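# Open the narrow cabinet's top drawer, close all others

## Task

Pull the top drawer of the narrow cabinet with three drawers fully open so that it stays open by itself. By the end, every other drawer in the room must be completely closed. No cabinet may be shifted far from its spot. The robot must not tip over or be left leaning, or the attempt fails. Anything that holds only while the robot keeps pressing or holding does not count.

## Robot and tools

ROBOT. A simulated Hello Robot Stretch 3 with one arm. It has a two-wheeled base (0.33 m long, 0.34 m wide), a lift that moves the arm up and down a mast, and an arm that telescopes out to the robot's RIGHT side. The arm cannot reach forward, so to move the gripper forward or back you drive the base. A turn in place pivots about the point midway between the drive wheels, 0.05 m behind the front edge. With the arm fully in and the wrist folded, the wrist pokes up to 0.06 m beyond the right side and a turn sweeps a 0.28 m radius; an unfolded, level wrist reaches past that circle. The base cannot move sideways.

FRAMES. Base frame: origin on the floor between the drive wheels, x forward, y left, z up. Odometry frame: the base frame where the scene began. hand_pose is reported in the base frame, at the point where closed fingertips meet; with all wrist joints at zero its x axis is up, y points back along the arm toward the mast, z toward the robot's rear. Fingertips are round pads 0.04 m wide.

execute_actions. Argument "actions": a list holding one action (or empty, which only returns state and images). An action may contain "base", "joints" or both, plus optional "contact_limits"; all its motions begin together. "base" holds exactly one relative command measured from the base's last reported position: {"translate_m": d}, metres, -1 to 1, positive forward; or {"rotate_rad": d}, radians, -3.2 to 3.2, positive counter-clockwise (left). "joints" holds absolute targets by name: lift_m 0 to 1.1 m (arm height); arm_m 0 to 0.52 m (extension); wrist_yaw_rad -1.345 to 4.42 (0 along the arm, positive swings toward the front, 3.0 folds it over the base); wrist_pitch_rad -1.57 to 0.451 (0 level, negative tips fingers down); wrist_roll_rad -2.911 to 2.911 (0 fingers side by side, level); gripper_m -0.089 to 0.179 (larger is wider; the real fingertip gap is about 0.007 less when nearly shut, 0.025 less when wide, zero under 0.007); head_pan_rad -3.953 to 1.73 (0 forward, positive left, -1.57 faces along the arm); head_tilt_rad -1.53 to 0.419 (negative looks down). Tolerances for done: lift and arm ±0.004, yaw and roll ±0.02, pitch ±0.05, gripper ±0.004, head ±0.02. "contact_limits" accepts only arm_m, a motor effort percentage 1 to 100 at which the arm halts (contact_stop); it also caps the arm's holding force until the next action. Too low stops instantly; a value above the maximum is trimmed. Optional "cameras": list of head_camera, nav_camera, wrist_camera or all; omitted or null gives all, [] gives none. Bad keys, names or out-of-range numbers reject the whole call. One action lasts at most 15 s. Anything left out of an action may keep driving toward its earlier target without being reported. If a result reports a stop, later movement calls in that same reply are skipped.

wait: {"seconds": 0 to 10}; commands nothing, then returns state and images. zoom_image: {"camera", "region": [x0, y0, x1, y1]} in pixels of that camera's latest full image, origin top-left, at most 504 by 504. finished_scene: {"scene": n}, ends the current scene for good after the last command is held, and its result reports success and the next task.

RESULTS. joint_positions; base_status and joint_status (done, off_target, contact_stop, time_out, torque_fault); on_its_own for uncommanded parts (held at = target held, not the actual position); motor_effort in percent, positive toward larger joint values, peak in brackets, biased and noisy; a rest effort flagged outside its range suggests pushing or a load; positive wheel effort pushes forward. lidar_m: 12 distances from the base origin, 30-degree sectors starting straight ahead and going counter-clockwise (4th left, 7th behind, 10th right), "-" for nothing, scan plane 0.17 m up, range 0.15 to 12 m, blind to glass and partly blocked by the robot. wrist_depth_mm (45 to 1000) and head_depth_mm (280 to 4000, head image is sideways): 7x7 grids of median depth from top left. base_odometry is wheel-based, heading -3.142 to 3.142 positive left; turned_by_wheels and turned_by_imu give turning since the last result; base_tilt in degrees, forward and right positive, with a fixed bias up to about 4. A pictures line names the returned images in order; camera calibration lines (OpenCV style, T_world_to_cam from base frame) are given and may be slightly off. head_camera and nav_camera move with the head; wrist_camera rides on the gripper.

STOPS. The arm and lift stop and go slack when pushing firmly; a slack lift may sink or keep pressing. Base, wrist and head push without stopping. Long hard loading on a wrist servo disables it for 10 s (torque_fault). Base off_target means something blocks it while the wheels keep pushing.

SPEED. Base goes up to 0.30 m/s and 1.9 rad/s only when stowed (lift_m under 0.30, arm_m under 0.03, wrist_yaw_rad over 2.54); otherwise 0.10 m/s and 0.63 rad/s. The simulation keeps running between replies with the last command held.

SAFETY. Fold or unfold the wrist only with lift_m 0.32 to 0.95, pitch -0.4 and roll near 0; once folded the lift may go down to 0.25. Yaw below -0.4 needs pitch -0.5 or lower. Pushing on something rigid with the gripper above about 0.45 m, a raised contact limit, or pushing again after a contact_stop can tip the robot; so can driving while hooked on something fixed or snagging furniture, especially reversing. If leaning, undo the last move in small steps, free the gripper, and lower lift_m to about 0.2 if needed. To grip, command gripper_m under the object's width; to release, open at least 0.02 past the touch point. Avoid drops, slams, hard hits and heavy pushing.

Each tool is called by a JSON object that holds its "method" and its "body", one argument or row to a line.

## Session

{"method": "execute_actions", "body": {
  "actions": []
}}

Scene clock: 0.00 s.
base_odometry: x=+0.000 y=+0.000 heading=+0.000 (m, m, rad; odometry frame)
turned_by_wheels: +0.000 (rad since the last result)
turned_by_imu: +0.000 (rad since the last result)
base_tilt: forward=-0.7 right=-1.1 (deg)
lidar_m: 1.24 1.31 2.77 2.52 2.45 2.02 1.49 1.59 1.84 1.81 1.93 1.83
head_depth_mm: 1734 1730 1724 1712 1693 1677 1672 / 1755 1755 1741 1731 1713 1713 1687 / 1778 1775 1751 1742 1736 1728 1713 / 1798 1795 1780 1778 1757 1750 1482 / 1820 1825 1807 1801 1789 1765 1480 / 1849 1839 1824 1823 1798 1791 1642 / 1830 1874 1853 1830 1825 1813 1812
base_status: not commanded
joint_positions: lift_m=+0.544 arm_m=+0.001 wrist_yaw_rad=+3.091 wrist_pitch_rad=-0.425 wrist_roll_rad=-0.009 gripper_m=+0.037 head_pan_rad=-0.015 head_tilt_rad=+0.002
joint_status: not commanded
motor_effort: left_wheel=+0 right_wheel=+0 lift_m=+23 arm_m=+0 wrist_yaw_rad=+0 wrist_pitch_rad=+5 wrist_roll_rad=+0 gripper_m=+0 head_pan_rad=+0 head_tilt_rad=+2 (%)
hand_pose: x=-0.0100 y=+0.0769 z=+0.5554 quat_wxyz=(+0.166, +0.691, +0.133, +0.691) (m; base frame)
wrist_depth_mm: - - - - - - - / - - - - - - - / - - - - - - - / - - - - - - - / 935 936 934 961 979 974 976 / 792 794 - 820 - 835 820 / 688 691 687 706 703 714 719
pictures: head_camera (sideways: a quarter turn clockwise sets it upright), nav_camera (sideways: a quarter turn counterclockwise sets it upright), wrist_camera
camera_calibration (this result's frames):
head_camera: T_world_to_cam=[[0.0430442, -0.0112629, -0.99901, 1.3208], [-0.0184388, 0.999757, -0.0120658, 0.021251], [0.998903, 0.0189399, 0.0428261, -0.108934], [0, 0, 0, 1]] pos_world=[0.0523539, -0.00430667, 1.32441]
nav_camera: T_world_to_cam=[[-0.019205, -0.01751, 0.999662, -1.25852], [-0.0625487, -0.997867, -0.0186802, 0.0770322], [0.997857, -0.0628863, 0.0180688, -0.0664593], [0, 0, 0, 1]] pos_world=[0.0469652, 0.0506518, 1.26074]
wrist_camera: T_world_to_cam=[[0.999098, 0.0157563, 0.0394423, -0.0113349], [0.0412973, -0.577363, -0.815442, 0.528285], [0.00992415, 0.816335, -0.577493, 0.42064], [0, 0, 0, 1]] pos_world=[-0.0146666, -0.0381924, 0.674149]
Images, in order (width x height): head_camera 896x504, nav_camera 672x504, wrist_camera 644x364.

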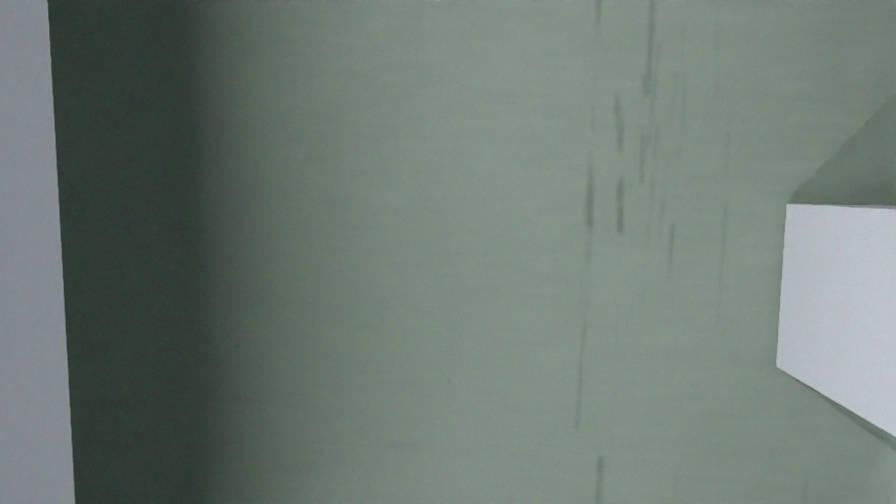

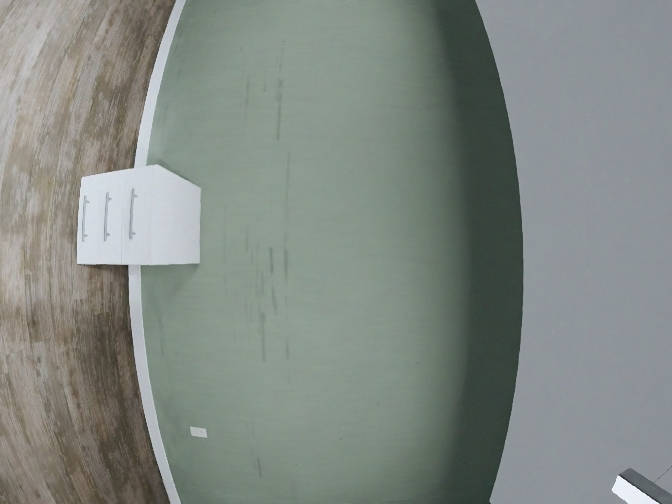

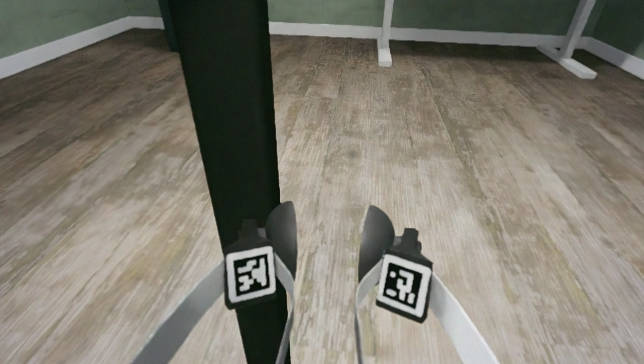

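{"method": "execute_actions", "body": {
  "actions": [
    {"base":{"rotate_rad":0.6},"joints":{"head_pan_rad":-3.2,"head_tilt_rad":-0.5,"lift_m":0.27}}
  ],
  "cameras": ["head_camera","nav_camera"]
}}

{"method": "execute_actions", "body": {
  "actions": [
    {"base":{"translate_m":0.475},"joints":{"head_pan_rad":1.4}}
  ],
  "cameras": ["head_camera","nav_camera"]
}}

{"method": "execute_actions", "body": {
  "actions": [
    {"base":{"rotate_rad":0.85},"joints":{"head_pan_rad":-1.57,"head_tilt_rad":-0.8,"lift_m":0.335,"wrist_pitch_rad":-0.4}}
  ],
  "cameras": ["head_camera"]
}}

{"method": "execute_actions", "body": {
  "actions": [
    {"joints":{"wrist_yaw_rad":0,"arm_m":0.15}}
  ],
  "cameras": []
}}

{"method": "execute_actions", "body": {
  "actions": [
    {"joints":{"wrist_pitch_rad":0,"wrist_roll_rad":1.57,"gripper_m":0.06,"arm_m":0.33}}
  ]
}}

Scene clock: 10.17 s.
base_odometry: x=+0.000 y=+0.000 heading=+0.600 (m, m, rad; odometry frame)
turned_by_wheels: +0.600 (rad since the last result)
turned_by_imu: +0.609 (rad since the last result)
base_tilt: forward=-0.8 right=-1.2 (deg)
lidar_m: 1.96 2.86 2.45 2.46 1.49 1.49 1.65 1.82 1.81 1.98 1.80 1.24
head_depth_mm: 1782 1879 1524 1639 1764 1659 1352 / 1892 2027 2135 1808 1919 1664 1359 / 2052 2208 2349 2560 2154 1653 1361 / 2209 2361 2610 2768 2133 1658 1360 / 2234 2373 2570 2694 2126 1651 1367 / 1999 2121 2273 2430 2130 1665 1356 / 1828 1935 2041 2174 2150 1652 1360
base_status: done
joint_positions: lift_m=+0.271 arm_m=+0.001 wrist_yaw_rad=+3.091 wrist_pitch_rad=-0.425 wrist_roll_rad=-0.009 gripper_m=+0.037 head_pan_rad=-3.193 head_tilt_rad=-0.494
joint_status: all done
motor_effort: left_wheel=-4(10) right_wheel=+3(5) lift_m=+10(19) arm_m=+0(0) wrist_yaw_rad=+1(1) wrist_pitch_rad=+5(5) wrist_roll_rad=+0(0) gripper_m=+0(0) head_pan_rad=-3(37) head_tilt_rad=-2(37) (%)
hand_pose: x=-0.0100 y=+0.0769 z=+0.2817 quat_wxyz=(+0.166, +0.691, +0.133, +0.691) (m; base frame)
wrist_depth_mm: - - - - - - - / - - - - - - - / 839 830 - 879 880 894 913 / 664 664 673 678 680 692 695 / 548 553 554 567 582 565 576 / 482 - - - - 477 487 / - - - - 406 419 422
pictures: head_camera (sideways: a quarter turn clockwise sets it upright), nav_camera (sideways: a quarter turn counterclockwise sets it upright)
camera_calibration (this result's frames):
head_camera: T_world_to_cam=[[0.437591, -0.0118122, -0.899096, 1.18769], [-0.0160448, -0.999857, 0.00532695, -0.0014092], [-0.899031, 0.0120948, -0.437718, 0.528129], [0, 0, 0, 1]] pos_world=[-0.0449416, 0.00623262, 1.29903]
nav_camera: T_world_to_cam=[[-0.457761, 0.0412949, 0.888116, -1.11], [0.101773, 0.994788, 0.00620174, 0.0436321], [-0.883231, 0.0932248, -0.459578, 0.566713], [0, 0, 0, 1]] pos_world=[-0.012018, -0.050399, 1.24599]
Images, in order (width x height): head_camera 896x504, nav_camera 672x504.

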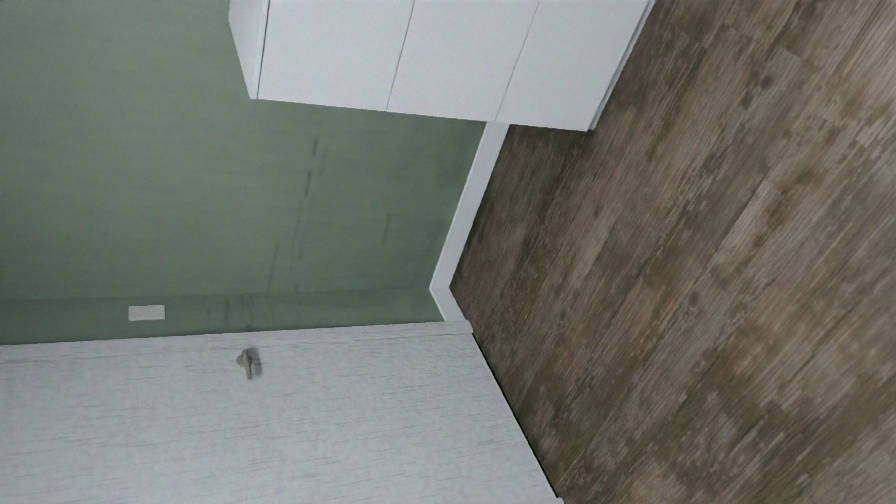

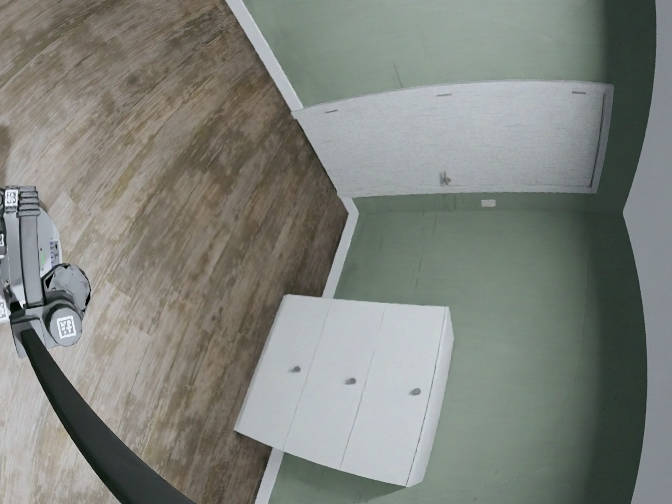

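Scene clock: 13.53 s.
base_odometry: x=+0.392 y=+0.268 heading=+0.600 (m, m, rad; odometry frame)
turned_by_wheels: +0.000 (rad since the last result)
turned_by_imu: +0.002 (rad since the last result)
base_tilt: forward=-0.7 right=-1.2 (deg)
lidar_m: 1.56 2.43 2.23 2.35 2.37 1.86 2.05 2.12 2.11 1.76 0.87 0.87
head_depth_mm: 2316 2472 2621 2762 2124 1665 1360 / 2432 2589 2794 2896 2123 1665 1361 / 2550 2762 2927 3007 2148 1651 1352 / 2704 2967 2614 2652 2149 1671 1355 / 2899 3154 2593 2677 2126 1655 1361 / 2998 3165 3362 3001 2149 1650 1351 / 2670 2821 2980 2966 2147 1662 1359
base_status: done
joint_positions: lift_m=+0.271 arm_m=+0.001 wrist_yaw_rad=+3.091 wrist_pitch_rad=-0.425 wrist_roll_rad=-0.009 gripper_m=+0.037 head_pan_rad=+1.393 head_tilt_rad=-0.494
joint_status: all done
motor_effort: left_wheel=-5(11) right_wheel=+2(7) lift_m=+11(11) arm_m=-1(1) wrist_yaw_rad=-1(0) wrist_pitch_rad=+5(5) wrist_roll_rad=+0(0) gripper_m=-1(0) head_pan_rad=+3(36) head_tilt_rad=-4(4) (%)
hand_pose: x=-0.0100 y=+0.0769 z=+0.2817 quat_wxyz=(+0.166, +0.691, +0.133, +0.691) (m; base frame)
wrist_depth_mm: - - - - - - - / - - - - - - - / 829 851 - 868 890 886 907 / 664 666 668 687 679 690 695 / 549 551 555 562 585 566 575 / 477 - - - - 487 487 / - - - - 405 419 423
pictures: head_camera (sideways: a quarter turn clockwise sets it upright), nav_camera (sideways: a quarter turn counterclockwise sets it upright)
camera_calibration (this result's frames):
head_camera: T_world_to_cam=[[-0.0670795, -0.432796, -0.898993, 1.19063], [-0.989805, 0.142329, 0.00533526, 0.00451993], [0.125643, 0.890186, -0.437931, 0.522154], [0, 0, 0, 1]] pos_world=[0.0187357, 0.0498434, 1.29901]
nav_camera: T_world_to_cam=[[0.0988752, 0.449073, 0.888007, -1.11326], [0.973939, -0.226725, 0.00621373, 0.0382963], [0.204124, 0.864251, -0.459787, 0.560353], [0, 0, 0, 1]] pos_world=[-0.0416062, 0.0243315, 1.24599]
Images, in order (width x height): head_camera 896x504, nav_camera 672x504.

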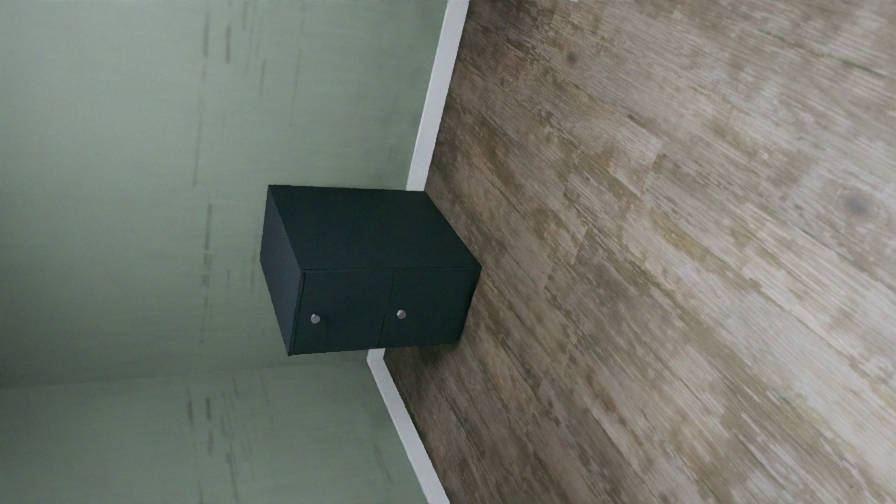

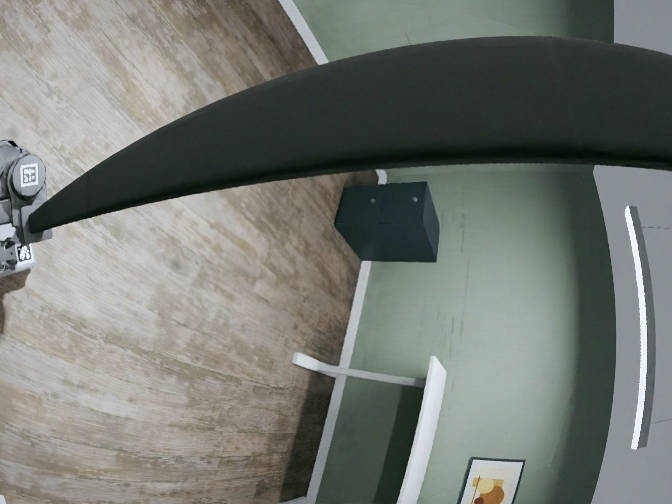

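Scene clock: 15.47 s.
base_odometry: x=+0.392 y=+0.268 heading=+1.450 (m, m, rad; odometry frame)
turned_by_wheels: +0.850 (rad since the last result)
turned_by_imu: +0.861 (rad since the last result)
base_tilt: forward=-0.7 right=-1.1 (deg)
lidar_m: 2.23 2.35 2.46 1.86 1.91 2.21 2.11 2.10 1.49 0.87 1.46 1.94
head_depth_mm: 1223 1389 1602 1813 1564 1332 1165 / 1225 1384 1532 1230 1499 1343 1166 / 1231 1394 1418 1193 1382 1338 1168 / 1227 1399 1412 1197 1377 1339 1172 / 1235 1397 1522 1231 1496 1338 1171 / 1237 1397 1623 1824 1582 1342 1171 / 1238 1402 1626 1843 1581 1348 1171
base_status: done
joint_positions: lift_m=+0.334 arm_m=+0.001 wrist_yaw_rad=+3.091 wrist_pitch_rad=-0.421 wrist_roll_rad=-0.009 gripper_m=+0.037 head_pan_rad=-1.563 head_tilt_rad=-0.790
joint_status: all done
motor_effort: left_wheel=-4(15) right_wheel=+2(8) lift_m=+35(40) arm_m=+0(0) wrist_yaw_rad=+0(0) wrist_pitch_rad=+7(8) wrist_roll_rad=+0(1) gripper_m=+0(0) head_pan_rad=-3(35) head_tilt_rad=-5(33) (%)
hand_pose: x=-0.0100 y=+0.0775 z=+0.3463 quat_wxyz=(+0.165, +0.691, +0.131, +0.691) (m; base frame)
wrist_depth_mm: - - - - - - - / - - - - - - - / 997 - - - - - - / 766 793 778 794 803 813 820 / 649 648 646 647 690 674 671 / 543 549 - 553 - 561 574 / 474 - - - 485 491 494
pictures: head_camera (sideways: a quarter turn clockwise sets it upright)
camera_calibration (this result's frames):
head_camera: T_world_to_cam=[[-0.0160782, 0.681047, -0.732063, 0.972682], [0.999077, 0.0401089, 0.0153712, -0.020674], [0.0398307, -0.73114, -0.681064, 0.838993], [0, 0, 0, 1]] pos_world=[0.00287613, -0.0481918, 1.28379]
Images, in order (width x height): head_camera 896x504.

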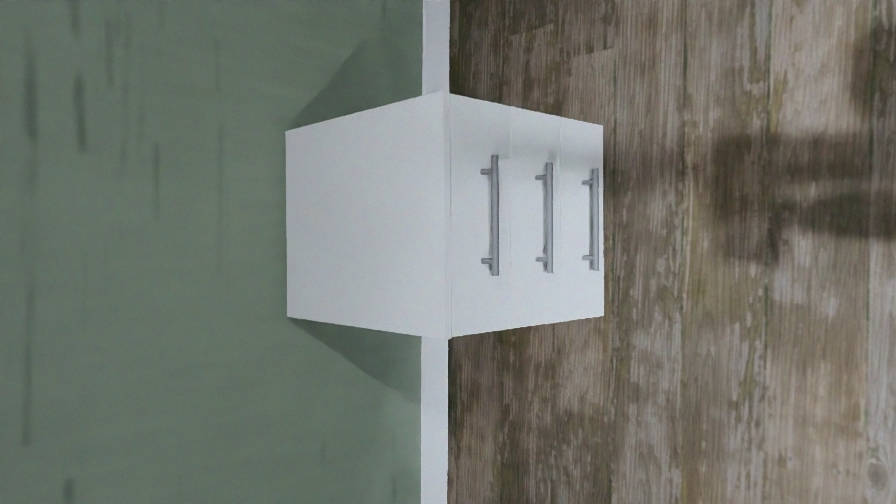

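Scene clock: 18.00 s.
base_odometry: x=+0.392 y=+0.268 heading=+1.450 (m, m, rad; odometry frame)
turned_by_wheels: +0.000 (rad since the last result)
turned_by_imu: +0.000 (rad since the last result)
base_tilt: forward=-0.8 right=-1.0 (deg)
lidar_m: 2.22 2.34 2.46 1.86 1.91 2.21 2.11 2.10 1.49 0.87 1.46 1.94
head_depth_mm: 1224 1386 1598 1806 1558 1336 1167 / 1223 1395 1543 1232 1490 1328 1181 / 1228 1391 1414 1189 1379 1366 - / 1231 1398 1417 1190 1387 1350 1167 / 1229 1395 1519 1239 1499 1341 1166 / 1233 1400 1624 1822 1571 1346 1170 / 1231 1403 1632 1839 1577 1350 1170
base_status: not commanded
joint_positions: lift_m=+0.334 arm_m=+0.150 wrist_yaw_rad=+0.002 wrist_pitch_rad=-0.421 wrist_roll_rad=-0.009 gripper_m=+0.037 head_pan_rad=-1.563 head_tilt_rad=-0.790
joint_status: all done
motor_effort: left_wheel=-4(4) right_wheel=+2(2) lift_m=+34(34) arm_m=+4(5) wrist_yaw_rad=-2(2) wrist_pitch_rad=+7(7) wrist_roll_rad=+0(0) gripper_m=+0(1) head_pan_rad=-3(3) head_tilt_rad=-6(5) (%)
hand_pose: x=-0.0211 y=-0.5186 z=+0.3463 quat_wxyz=(+0.695, +0.149, -0.688, -0.147) (m; base frame)
wrist_depth_mm: 967 972 438 440 434 901 925 / - - 481 477 473 - - / 997 - 525 524 520 - - / 773 774 598 580 575 814 821 / 636 638 628 633 634 667 673 / 543 545 - 555 - 560 566 / 472 479 481 482 482 492 491
pictures: none
No camera images: the call's "cameras" was empty. Leave "cameras" out to get every camera's image.

Scene clock: 20.57 s.
base_odometry: x=+0.392 y=+0.268 heading=+1.450 (m, m, rad; odometry frame)
turned_by_wheels: +0.000 (rad since the last result)
turned_by_imu: +0.000 (rad since the last result)
base_tilt: forward=-0.9 right=-1.1 (deg)
lidar_m: 2.22 2.35 2.47 1.86 1.91 2.21 2.11 2.11 1.49 0.87 1.46 1.94
head_depth_mm: 1222 1394 1602 1799 1566 1333 1159 / 1225 1396 1542 1226 1487 1344 1178 / 1225 1392 1411 1193 1365 1280 1163 / 1235 1396 1419 1192 1389 1330 1169 / 1225 1399 1517 1235 1496 1338 1171 / 1230 1406 1618 1832 1576 1345 1173 / 1236 1404 1629 1843 1579 1344 1173
base_status: not commanded
joint_positions: lift_m=+0.334 arm_m=+0.330 wrist_yaw_rad=+0.001 wrist_pitch_rad=-0.024 wrist_roll_rad=+1.569 gripper_m=+0.060 head_pan_rad=-1.563 head_tilt_rad=-0.790
joint_status: all done
motor_effort: left_wheel=-4(4) right_wheel=+2(2) lift_m=+35(35) arm_m=+4(5) wrist_yaw_rad=-2(2) wrist_pitch_rad=+8(9) wrist_roll_rad=+0(1) gripper_m=+1(87) head_pan_rad=-3(4) head_tilt_rad=-6(6) (%)
hand_pose: x=-0.0212 y=-0.7301 z=+0.4425 quat_wxyz=(+0.002, +0.000, -1.000, -0.012) (m; base frame)
wrist_depth_mm: 803 801 287 284 285 284 285 / 828 821 292 290 291 290 292 / 843 845 299 296 298 295 298 / 864 866 306 303 304 301 302 / 884 891 894 310 307 307 310 / 913 914 - 316 - 316 319 / 935 947 325 325 325 325 325
pictures: head_camera (sideways: a quarter turn clockwise sets it upright), nav_camera (sideways: a quarter turn counterclockwise sets it upright), wrist_camera
camera_calibration (this result's frames):
head_camera: T_world_to_cam=[[-0.0159579, 0.68105, -0.732063, 0.972681], [0.999084, 0.0399324, 0.0153712, -0.020674], [0.0397016, -0.731147, -0.681064, 0.838994], [0, 0, 0, 1]] pos_world=[0.00286762, -0.0481912, 1.28379]
nav_camera: T_world_to_cam=[[-0.012315, -0.698774, 0.715236, -0.88734], [-0.99903, 0.0388331, 0.0207379, 0.0314278], [-0.042266, -0.714288, -0.698575, 0.872506], [0, 0, 0, 1]] pos_world=[0.0573471, 0.00194986, 1.24352]
wrist_camera: T_world_to_cam=[[-0.0561433, -0.0194672, -0.998233, 0.428127], [0.980358, 0.188255, -0.0588093, 0.214811], [0.189067, -0.981927, 0.00851555, -0.554133], [0, 0, 0, 1]] pos_world=[-0.0817869, -0.576223, 0.444722]
Images, in order (width x height): head_camera 896x504, nav_camera 672x504, wrist_camera 644x364.

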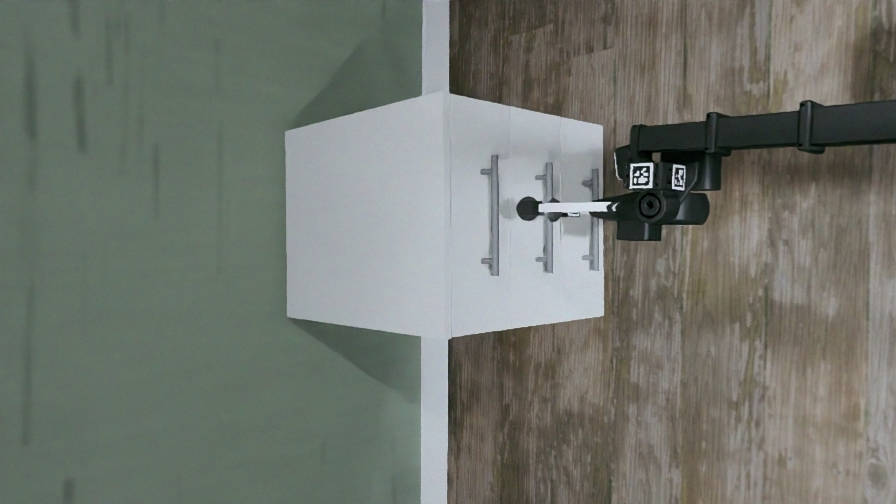

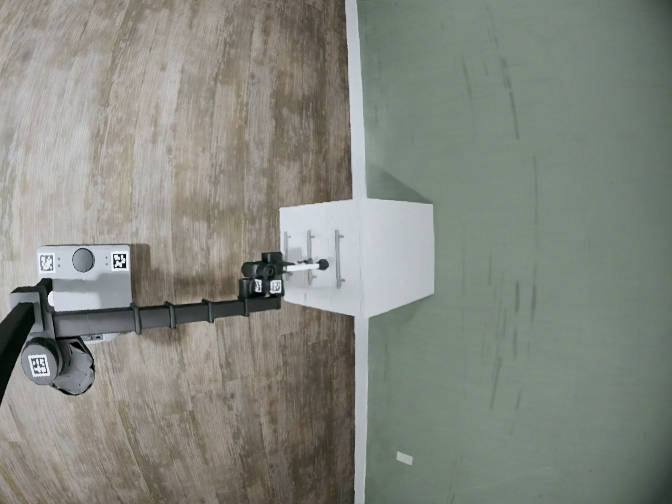

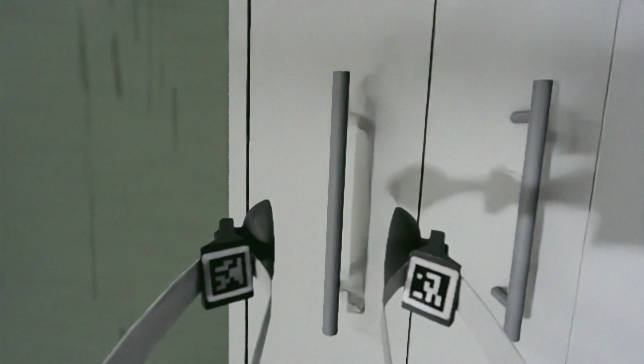

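{"method": "execute_actions", "body": {
  "actions": [
    {"joints":{"arm_m":0.453,"gripper_m":0.055,"lift_m":0.323},"contact_limits":{"arm_m":12}}
  ],
  "cameras": ["wrist_camera"]
}}

{"method": "execute_actions", "body": {
  "actions": [
    {"joints":{"gripper_m":-0.07}}
  ],
  "cameras": ["wrist_camera"]
}}

{"method": "execute_actions", "body": {
  "actions": [
    {"joints":{"arm_m":0.13},"contact_limits":{"arm_m":16}}
  ],
  "cameras": ["head_camera","wrist_camera"]
}}

Scene clock: 25.57 s.
base_odometry: x=+0.392 y=+0.268 heading=+1.449 (m, m, rad; odometry frame)
turned_by_wheels: +0.000 (rad since the last result)
turned_by_imu: +0.000 (rad since the last result)
base_tilt: forward=-0.8 right=-1.2 (deg)
lidar_m: 2.22 2.34 2.47 1.86 1.91 2.21 2.10 2.10 1.49 0.87 1.46 1.94
head_depth_mm: 1218 1388 1606 1812 1560 1339 1164 / 1231 1393 1541 1232 1526 1351 1186 / 1226 1392 1413 1192 1304 1346 1168 / 1228 1391 1424 1193 1381 1336 1167 / 1234 1397 1518 1229 1499 1340 1168 / 1233 1402 1624 1832 1575 1340 1172 / 1234 1412 1631 1831 1579 1346 1175
base_status: not commanded
joint_positions: lift_m=+0.324 arm_m=+0.452 wrist_yaw_rad=+0.000 wrist_pitch_rad=-0.019 wrist_roll_rad=+1.569 gripper_m=+0.055 head_pan_rad=-1.563 head_tilt_rad=-0.790
joint_status: all done
motor_effort: left_wheel=-5(5) right_wheel=+3(3) lift_m=+11(30) arm_m=+12(13) wrist_yaw_rad=+0(1) wrist_pitch_rad=+6(8) wrist_roll_rad=+0(0) gripper_m=-1(36) head_pan_rad=-3(3) head_tilt_rad=-5(5) (%)
contact_limits: arm_m 12 (drawing in: default 22, maximum 37; extending or still: default 31, maximum 51)
hand_pose: x=-0.0213 y=-0.8526 z=+0.4332 quat_wxyz=(+0.001, +0.000, -1.000, -0.010) (m; base frame)
wrist_depth_mm: 687 686 168 167 168 168 168 / 708 691 172 171 171 172 171 / 721 721 175 175 175 176 175 / 735 731 179 178 179 179 179 / 761 754 182 182 182 183 183 / 783 782 - 186 - 186 187 / 803 791 191 190 191 192 191
pictures: wrist_camera
camera_calibration (this result's frames):
wrist_camera: T_world_to_cam=[[-0.05598, -0.0246477, -0.998128, 0.412016], [0.980495, 0.187286, -0.0596159, 0.237017], [0.188405, -0.981996, 0.0136827, -0.676601], [0, 0, 0, 1]] pos_world=[-0.0818546, -0.698654, 0.434632]
Images, in order (width x height): wrist_camera 644x364.

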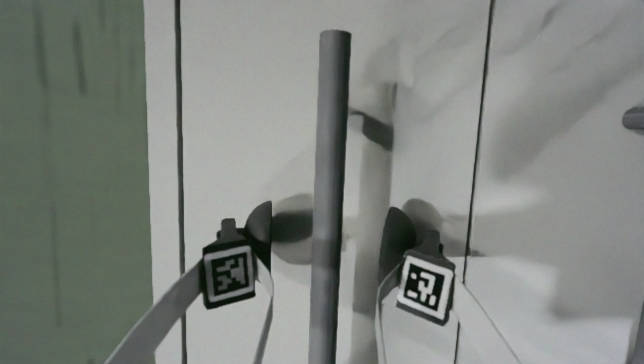

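Scene clock: 27.30 s.
base_odometry: x=+0.392 y=+0.268 heading=+1.449 (m, m, rad; odometry frame)
turned_by_wheels: +0.000 (rad since the last result)
turned_by_imu: +0.000 (rad since the last result)
base_tilt: forward=-0.8 right=-1.0 (deg)
lidar_m: 2.23 2.35 2.46 1.86 1.91 2.21 2.11 2.10 1.49 0.87 1.46 1.94
head_depth_mm: 1221 1387 1608 1805 1566 1339 1162 / 1226 1389 1549 1232 1524 1347 1185 / 1228 1395 1411 1191 1304 1340 1171 / 1229 1396 1419 1198 1385 1342 1168 / 1229 1393 1517 1245 1498 1341 1168 / 1237 1400 1624 1825 1576 1336 1168 / 1238 1399 1619 1827 1578 1342 1170
base_status: not commanded
joint_positions: lift_m=+0.324 arm_m=+0.452 wrist_yaw_rad=+0.000 wrist_pitch_rad=-0.003 wrist_roll_rad=+1.569 gripper_m=-0.068 head_pan_rad=-1.563 head_tilt_rad=-0.790
joint_status: all done
motor_effort: left_wheel=-6(6) right_wheel=+4(4) lift_m=+11(11) arm_m=+12(12) wrist_yaw_rad=+0(1) wrist_pitch_rad=+1(6) wrist_roll_rad=+1(0) gripper_m=-38(100) head_pan_rad=-3(3) head_tilt_rad=-4(6) (%)
hand_pose: x=-0.0214 y=-0.8530 z=+0.4372 quat_wxyz=(+0.001, +0.000, -1.000, -0.002) (m; base frame)
wrist_depth_mm: 706 698 172 171 170 170 170 / 712 708 176 174 175 174 173 / 734 732 180 178 178 177 176 / 751 756 184 182 182 181 180 / 771 768 188 149 184 185 184 / 787 779 191 154 188 189 188 / 825 801 196 194 194 193 193
pictures: wrist_camera
camera_calibration (this result's frames):
wrist_camera: T_world_to_cam=[[-0.0559688, -0.0402457, -0.997621, 0.402423], [0.980551, 0.186041, -0.0625163, 0.237614], [0.188114, -0.981717, 0.0290505, -0.683546], [0, 0, 0, 1]] pos_world=[-0.0818847, -0.699059, 0.436178]
Images, in order (width x height): wrist_camera 644x364.

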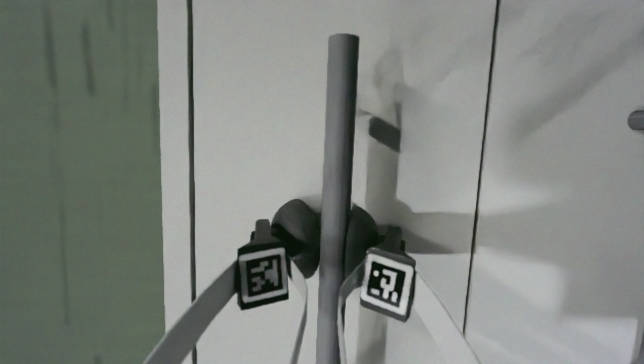

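Scene clock: 30.90 s.
base_odometry: x=+0.392 y=+0.268 heading=+1.449 (m, m, rad; odometry frame)
turned_by_wheels: +0.000 (rad since the last result)
turned_by_imu: +0.000 (rad since the last result)
base_tilt: forward=-0.9 right=-1.0 (deg)
lidar_m: 2.22 2.35 2.47 1.86 1.91 2.21 2.11 2.10 1.49 0.87 1.46 1.94
head_depth_mm: 1221 1391 1602 1805 1562 1332 1165 / 1219 1389 1531 1234 1080 1282 1184 / 1227 1392 1412 1236 1110 1293 - / 1225 1396 1420 1236 1113 1285 1156 / 1231 1397 1517 1234 1112 1286 1166 / 1235 1405 1627 1842 1582 1345 1171 / 1241 1403 1632 1834 1579 1345 1169
base_status: not commanded
joint_positions: lift_m=+0.324 arm_m=+0.130 wrist_yaw_rad=-0.058 wrist_pitch_rad=-0.016 wrist_roll_rad=+1.569 gripper_m=-0.052 head_pan_rad=-1.563 head_tilt_rad=-0.791
joint_status: all done
on_its_own: wrist_yaw_rad is held at -0.055, not at your +0.000, by its stall guard, which is not easing now; gripper_m is held at -0.053, not at your -0.070, by its stall guard, which is still easing
motor_effort: left_wheel=-4(16) right_wheel=+3(14) lift_m=+11(11) arm_m=-4(14) wrist_yaw_rad=+2(44) wrist_pitch_rad=+5(5) wrist_roll_rad=+0(0) gripper_m=-14(39) head_pan_rad=-3(3) head_tilt_rad=-5(6) (%)
contact_limits: arm_m 16 (drawing in: default 22, maximum 37; extending or still: default 31, maximum 51)
hand_pose: x=-0.0363 y=-0.5308 z=+0.4339 quat_wxyz=(+0.001, -0.029, -1.000, -0.008) (m; base frame)
wrist_depth_mm: - - 175 174 175 713 542 / - - 177 177 177 493 496 / - - 179 179 179 498 502 / - - 182 181 181 504 512 / - - 183 146 184 514 512 / - - 186 147 185 524 523 / - - 188 188 188 660 521
pictures: head_camera (sideways: a quarter turn clockwise sets it upright), wrist_camera
camera_calibration (this result's frames):
head_camera: T_world_to_cam=[[-0.0158697, 0.681552, -0.731597, 0.972074], [0.99909, 0.0397868, 0.0153931, -0.0207026], [0.0395991, -0.730687, -0.681563, 0.839644], [0, 0, 0, 1]] pos_world=[0.00286101, -0.0481784, 1.28376]
wrist_camera: T_world_to_cam=[[-0.0574598, -0.0242011, -0.998054, 0.419947], [0.989764, 0.129429, -0.0601209, 0.161312], [0.130632, -0.991293, 0.0165164, -0.366064], [0, 0, 0, 1]] pos_world=[-0.0877113, -0.373592, 0.434874]
Images, in order (width x height): head_camera 896x504, wrist_camera 644x364.

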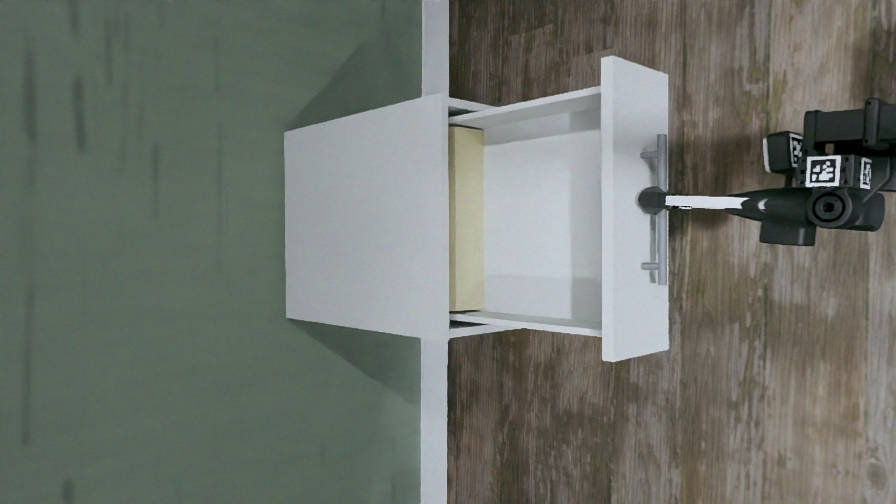

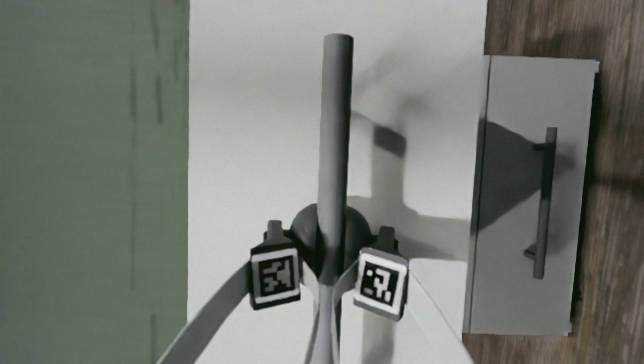

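{"method": "execute_actions", "body": {
  "actions": [
    {"joints":{"gripper_m":-0.075}}
  ],
  "cameras": []
}}

{"method": "execute_actions", "body": {
  "actions": [
    {"joints":{"arm_m":0.085},"contact_limits":{"arm_m":12}}
  ],
  "cameras": ["head_camera","wrist_camera"]
}}

Scene clock: 33.87 s.
base_odometry: x=+0.392 y=+0.268 heading=+1.449 (m, m, rad; odometry frame)
turned_by_wheels: +0.000 (rad since the last result)
turned_by_imu: +0.000 (rad since the last result)
base_tilt: forward=-0.8 right=-1.0 (deg)
lidar_m: 2.22 2.36 2.46 1.86 1.91 2.21 2.11 2.10 1.49 0.87 1.46 1.94
head_depth_mm: 1227 1394 1603 1821 1553 1331 1164 / 1224 1392 1537 1230 1084 1283 1185 / 1223 1390 1406 1226 1110 1296 - / 1227 1403 1420 1229 1112 1289 1158 / 1231 1400 1514 1242 1118 1283 1172 / 1234 1400 1628 1832 1579 1342 1170 / 1235 1403 1630 1847 1585 1347 1175
base_status: not commanded
joint_positions: lift_m=+0.324 arm_m=+0.130 wrist_yaw_rad=-0.059 wrist_pitch_rad=-0.016 wrist_roll_rad=+1.569 gripper_m=-0.073 head_pan_rad=-1.563 head_tilt_rad=-0.791
joint_status: all done
on_its_own: wrist_yaw_rad is held at -0.055, not at your +0.000, by its stall guard, which is not easing now
motor_effort: left_wheel=-4(4) right_wheel=+2(3) lift_m=+11(11) arm_m=-4(4) wrist_yaw_rad=+5(4) wrist_pitch_rad=+6(6) wrist_roll_rad=+0(0) gripper_m=-36(100) head_pan_rad=-3(3) head_tilt_rad=-5(5) (%)
hand_pose: x=-0.0364 y=-0.5307 z=+0.4338 quat_wxyz=(+0.001, -0.029, -1.000, -0.009) (m; base frame)
wrist_depth_mm: - - 174 173 174 712 543 / - - 176 175 176 493 497 / - - 178 177 178 505 502 / - - 181 180 180 511 505 / - - 183 145 182 514 516 / - - 184 147 184 519 519 / - - 187 187 188 653 519
pictures: none
No camera images: the call's "cameras" was empty. Leave "cameras" out to get every camera's image.

Scene clock: 35.30 s.
base_odometry: x=+0.392 y=+0.268 heading=+1.450 (m, m, rad; odometry frame)
turned_by_wheels: +0.000 (rad since the last result)
turned_by_imu: +0.000 (rad since the last result)
base_tilt: forward=-0.6 right=-1.1 (deg)
lidar_m: 2.22 2.36 2.47 1.86 1.91 2.21 2.11 2.10 1.49 0.87 1.46 1.95
head_depth_mm: 1219 1384 1604 1804 1565 1332 1163 / 1226 1389 1539 1228 1083 1277 1187 / 1228 1392 1415 1207 1111 1282 - / 1227 1391 1408 1204 1111 1278 1167 / 1232 1397 1516 1237 1114 1282 1172 / 1234 1406 1616 1821 1568 1343 1173 / 1235 1396 1622 1829 1580 1347 1168
base_status: not commanded
joint_positions: lift_m=+0.324 arm_m=+0.086 wrist_yaw_rad=-0.060 wrist_pitch_rad=-0.016 wrist_roll_rad=+1.569 gripper_m=-0.066 head_pan_rad=-1.563 head_tilt_rad=-0.791
joint_status: all done
on_its_own: wrist_yaw_rad is held at -0.055, not at your +0.000, by its stall guard, which is not easing now; gripper_m is held at -0.068, not at your -0.075, by its stall guard, which is still easing
motor_effort: left_wheel=-3(4) right_wheel=+2(3) lift_m=+11(11) arm_m=-6(12) wrist_yaw_rad=+5(8) wrist_pitch_rad=+5(6) wrist_roll_rad=+0(0) gripper_m=-31(36) head_pan_rad=-3(3) head_tilt_rad=-5(6) (%)
contact_limits: arm_m 12 (drawing in: default 22, maximum 37; extending or still: default 31, maximum 51)
hand_pose: x=-0.0367 y=-0.4859 z=+0.4340 quat_wxyz=(+0.001, -0.030, -1.000, -0.008) (m; base frame)
wrist_depth_mm: - - 197 196 195 772 540 / - - 199 198 199 538 538 / - - 202 200 201 543 536 / - - 204 203 202 557 531 / - - 206 - 206 560 531 / - - 209 209 208 571 525 / - - 212 211 212 722 520
pictures: head_camera (sideways: a quarter turn clockwise sets it upright), wrist_camera
camera_calibration (this result's frames):
head_camera: T_world_to_cam=[[-0.0158696, 0.681552, -0.731597, 0.972074], [0.99909, 0.0397867, 0.0153931, -0.0207026], [0.0395991, -0.730687, -0.681563, 0.839644], [0, 0, 0, 1]] pos_world=[0.002861, -0.0481784, 1.28376]
wrist_camera: T_world_to_cam=[[-0.0575116, -0.0244084, -0.998046, 0.420981], [0.989951, 0.12797, -0.0601747, 0.15519], [0.129189, -0.991478, 0.0168034, -0.321734], [0, 0, 0, 1]] pos_world=[-0.0878547, -0.328576, 0.434904]
Images, in order (width x height): head_camera 896x504, wrist_camera 644x364.

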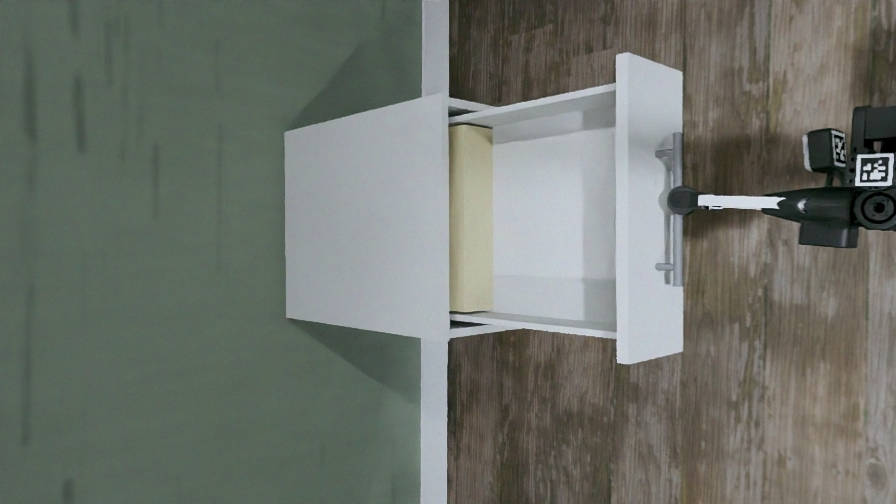

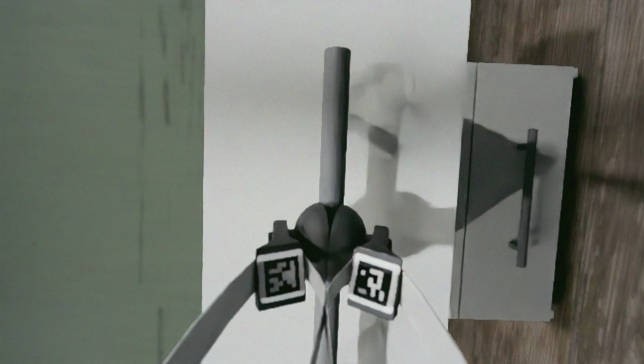

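Same ~0.345 m travel as the stop in scene 1.

{"method": "execute_actions", "body": {
  "actions": [
    {"joints":{"gripper_m":0.04,"arm_m":0.05}}
  ],
  "cameras": ["head_camera"]
}}

{"method": "finished_scene", "body": {
  "scene": 2
}}

Scene clock: 39.27 s.
base_odometry: x=+0.392 y=+0.268 heading=+1.450 (m, m, rad; odometry frame)
turned_by_wheels: +0.000 (rad since the last result)
turned_by_imu: +0.000 (rad since the last result)
base_tilt: forward=-0.7 right=-1.1 (deg)
lidar_m: 2.22 2.36 2.47 1.86 1.91 2.21 2.11 2.10 1.49 0.87 1.46 1.94
head_depth_mm: 1223 1391 1598 1806 1559 1331 1164 / 1225 1391 1538 1226 1083 1282 1168 / 1227 1394 1416 1198 1109 1283 1188 / 1229 1397 1427 1198 1111 1287 1188 / 1232 1404 1521 1240 1113 1286 1171 / 1225 1401 1619 1834 1578 1343 1168 / 1237 1405 1628 1831 1582 1336 1171
base_status: not commanded
joint_positions: lift_m=+0.324 arm_m=+0.050 wrist_yaw_rad=-0.056 wrist_pitch_rad=-0.016 wrist_roll_rad=+1.569 gripper_m=+0.040 head_pan_rad=-1.563 head_tilt_rad=-0.791
joint_status: all done
on_its_own: wrist_yaw_rad is held at -0.055, not at your +0.000, by its stall guard, which is not easing now
motor_effort: left_wheel=-4(3) right_wheel=+2(2) lift_m=+11(11) arm_m=-5(7) wrist_yaw_rad=+2(5) wrist_pitch_rad=+5(5) wrist_roll_rad=+0(0) gripper_m=+1(93) head_pan_rad=-3(3) head_tilt_rad=-4(4) (%)
hand_pose: x=-0.0358 y=-0.4508 z=+0.4340 quat_wxyz=(+0.001, -0.028, -1.000, -0.008) (m; base frame)
wrist_depth_mm: - - 231 230 229 829 540 / - - 234 233 234 572 541 / - - 238 234 235 579 536 / - - 239 237 238 590 535 / - - - 240 594 597 525 / - - - 244 - 605 522 / - - 250 249 248 711 520
pictures: head_camera (sideways: a quarter turn clockwise sets it upright)
camera_calibration (this result's frames):
head_camera: T_world_to_cam=[[-0.0158697, 0.681552, -0.731597, 0.972074], [0.99909, 0.0397868, 0.0153931, -0.0207026], [0.0395991, -0.730687, -0.681563, 0.839644], [0, 0, 0, 1]] pos_world=[0.00286101, -0.0481784, 1.28376]
Images, in order (width x height): head_camera 896x504.

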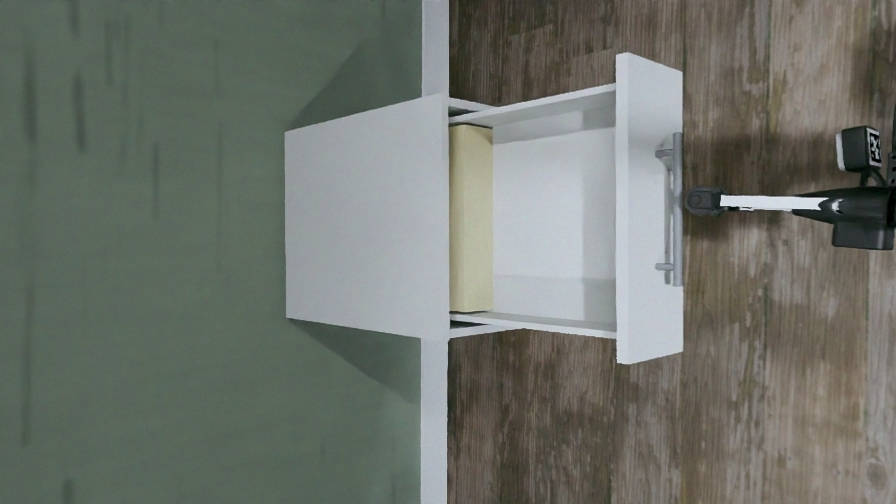

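The scene is finished: the task was done.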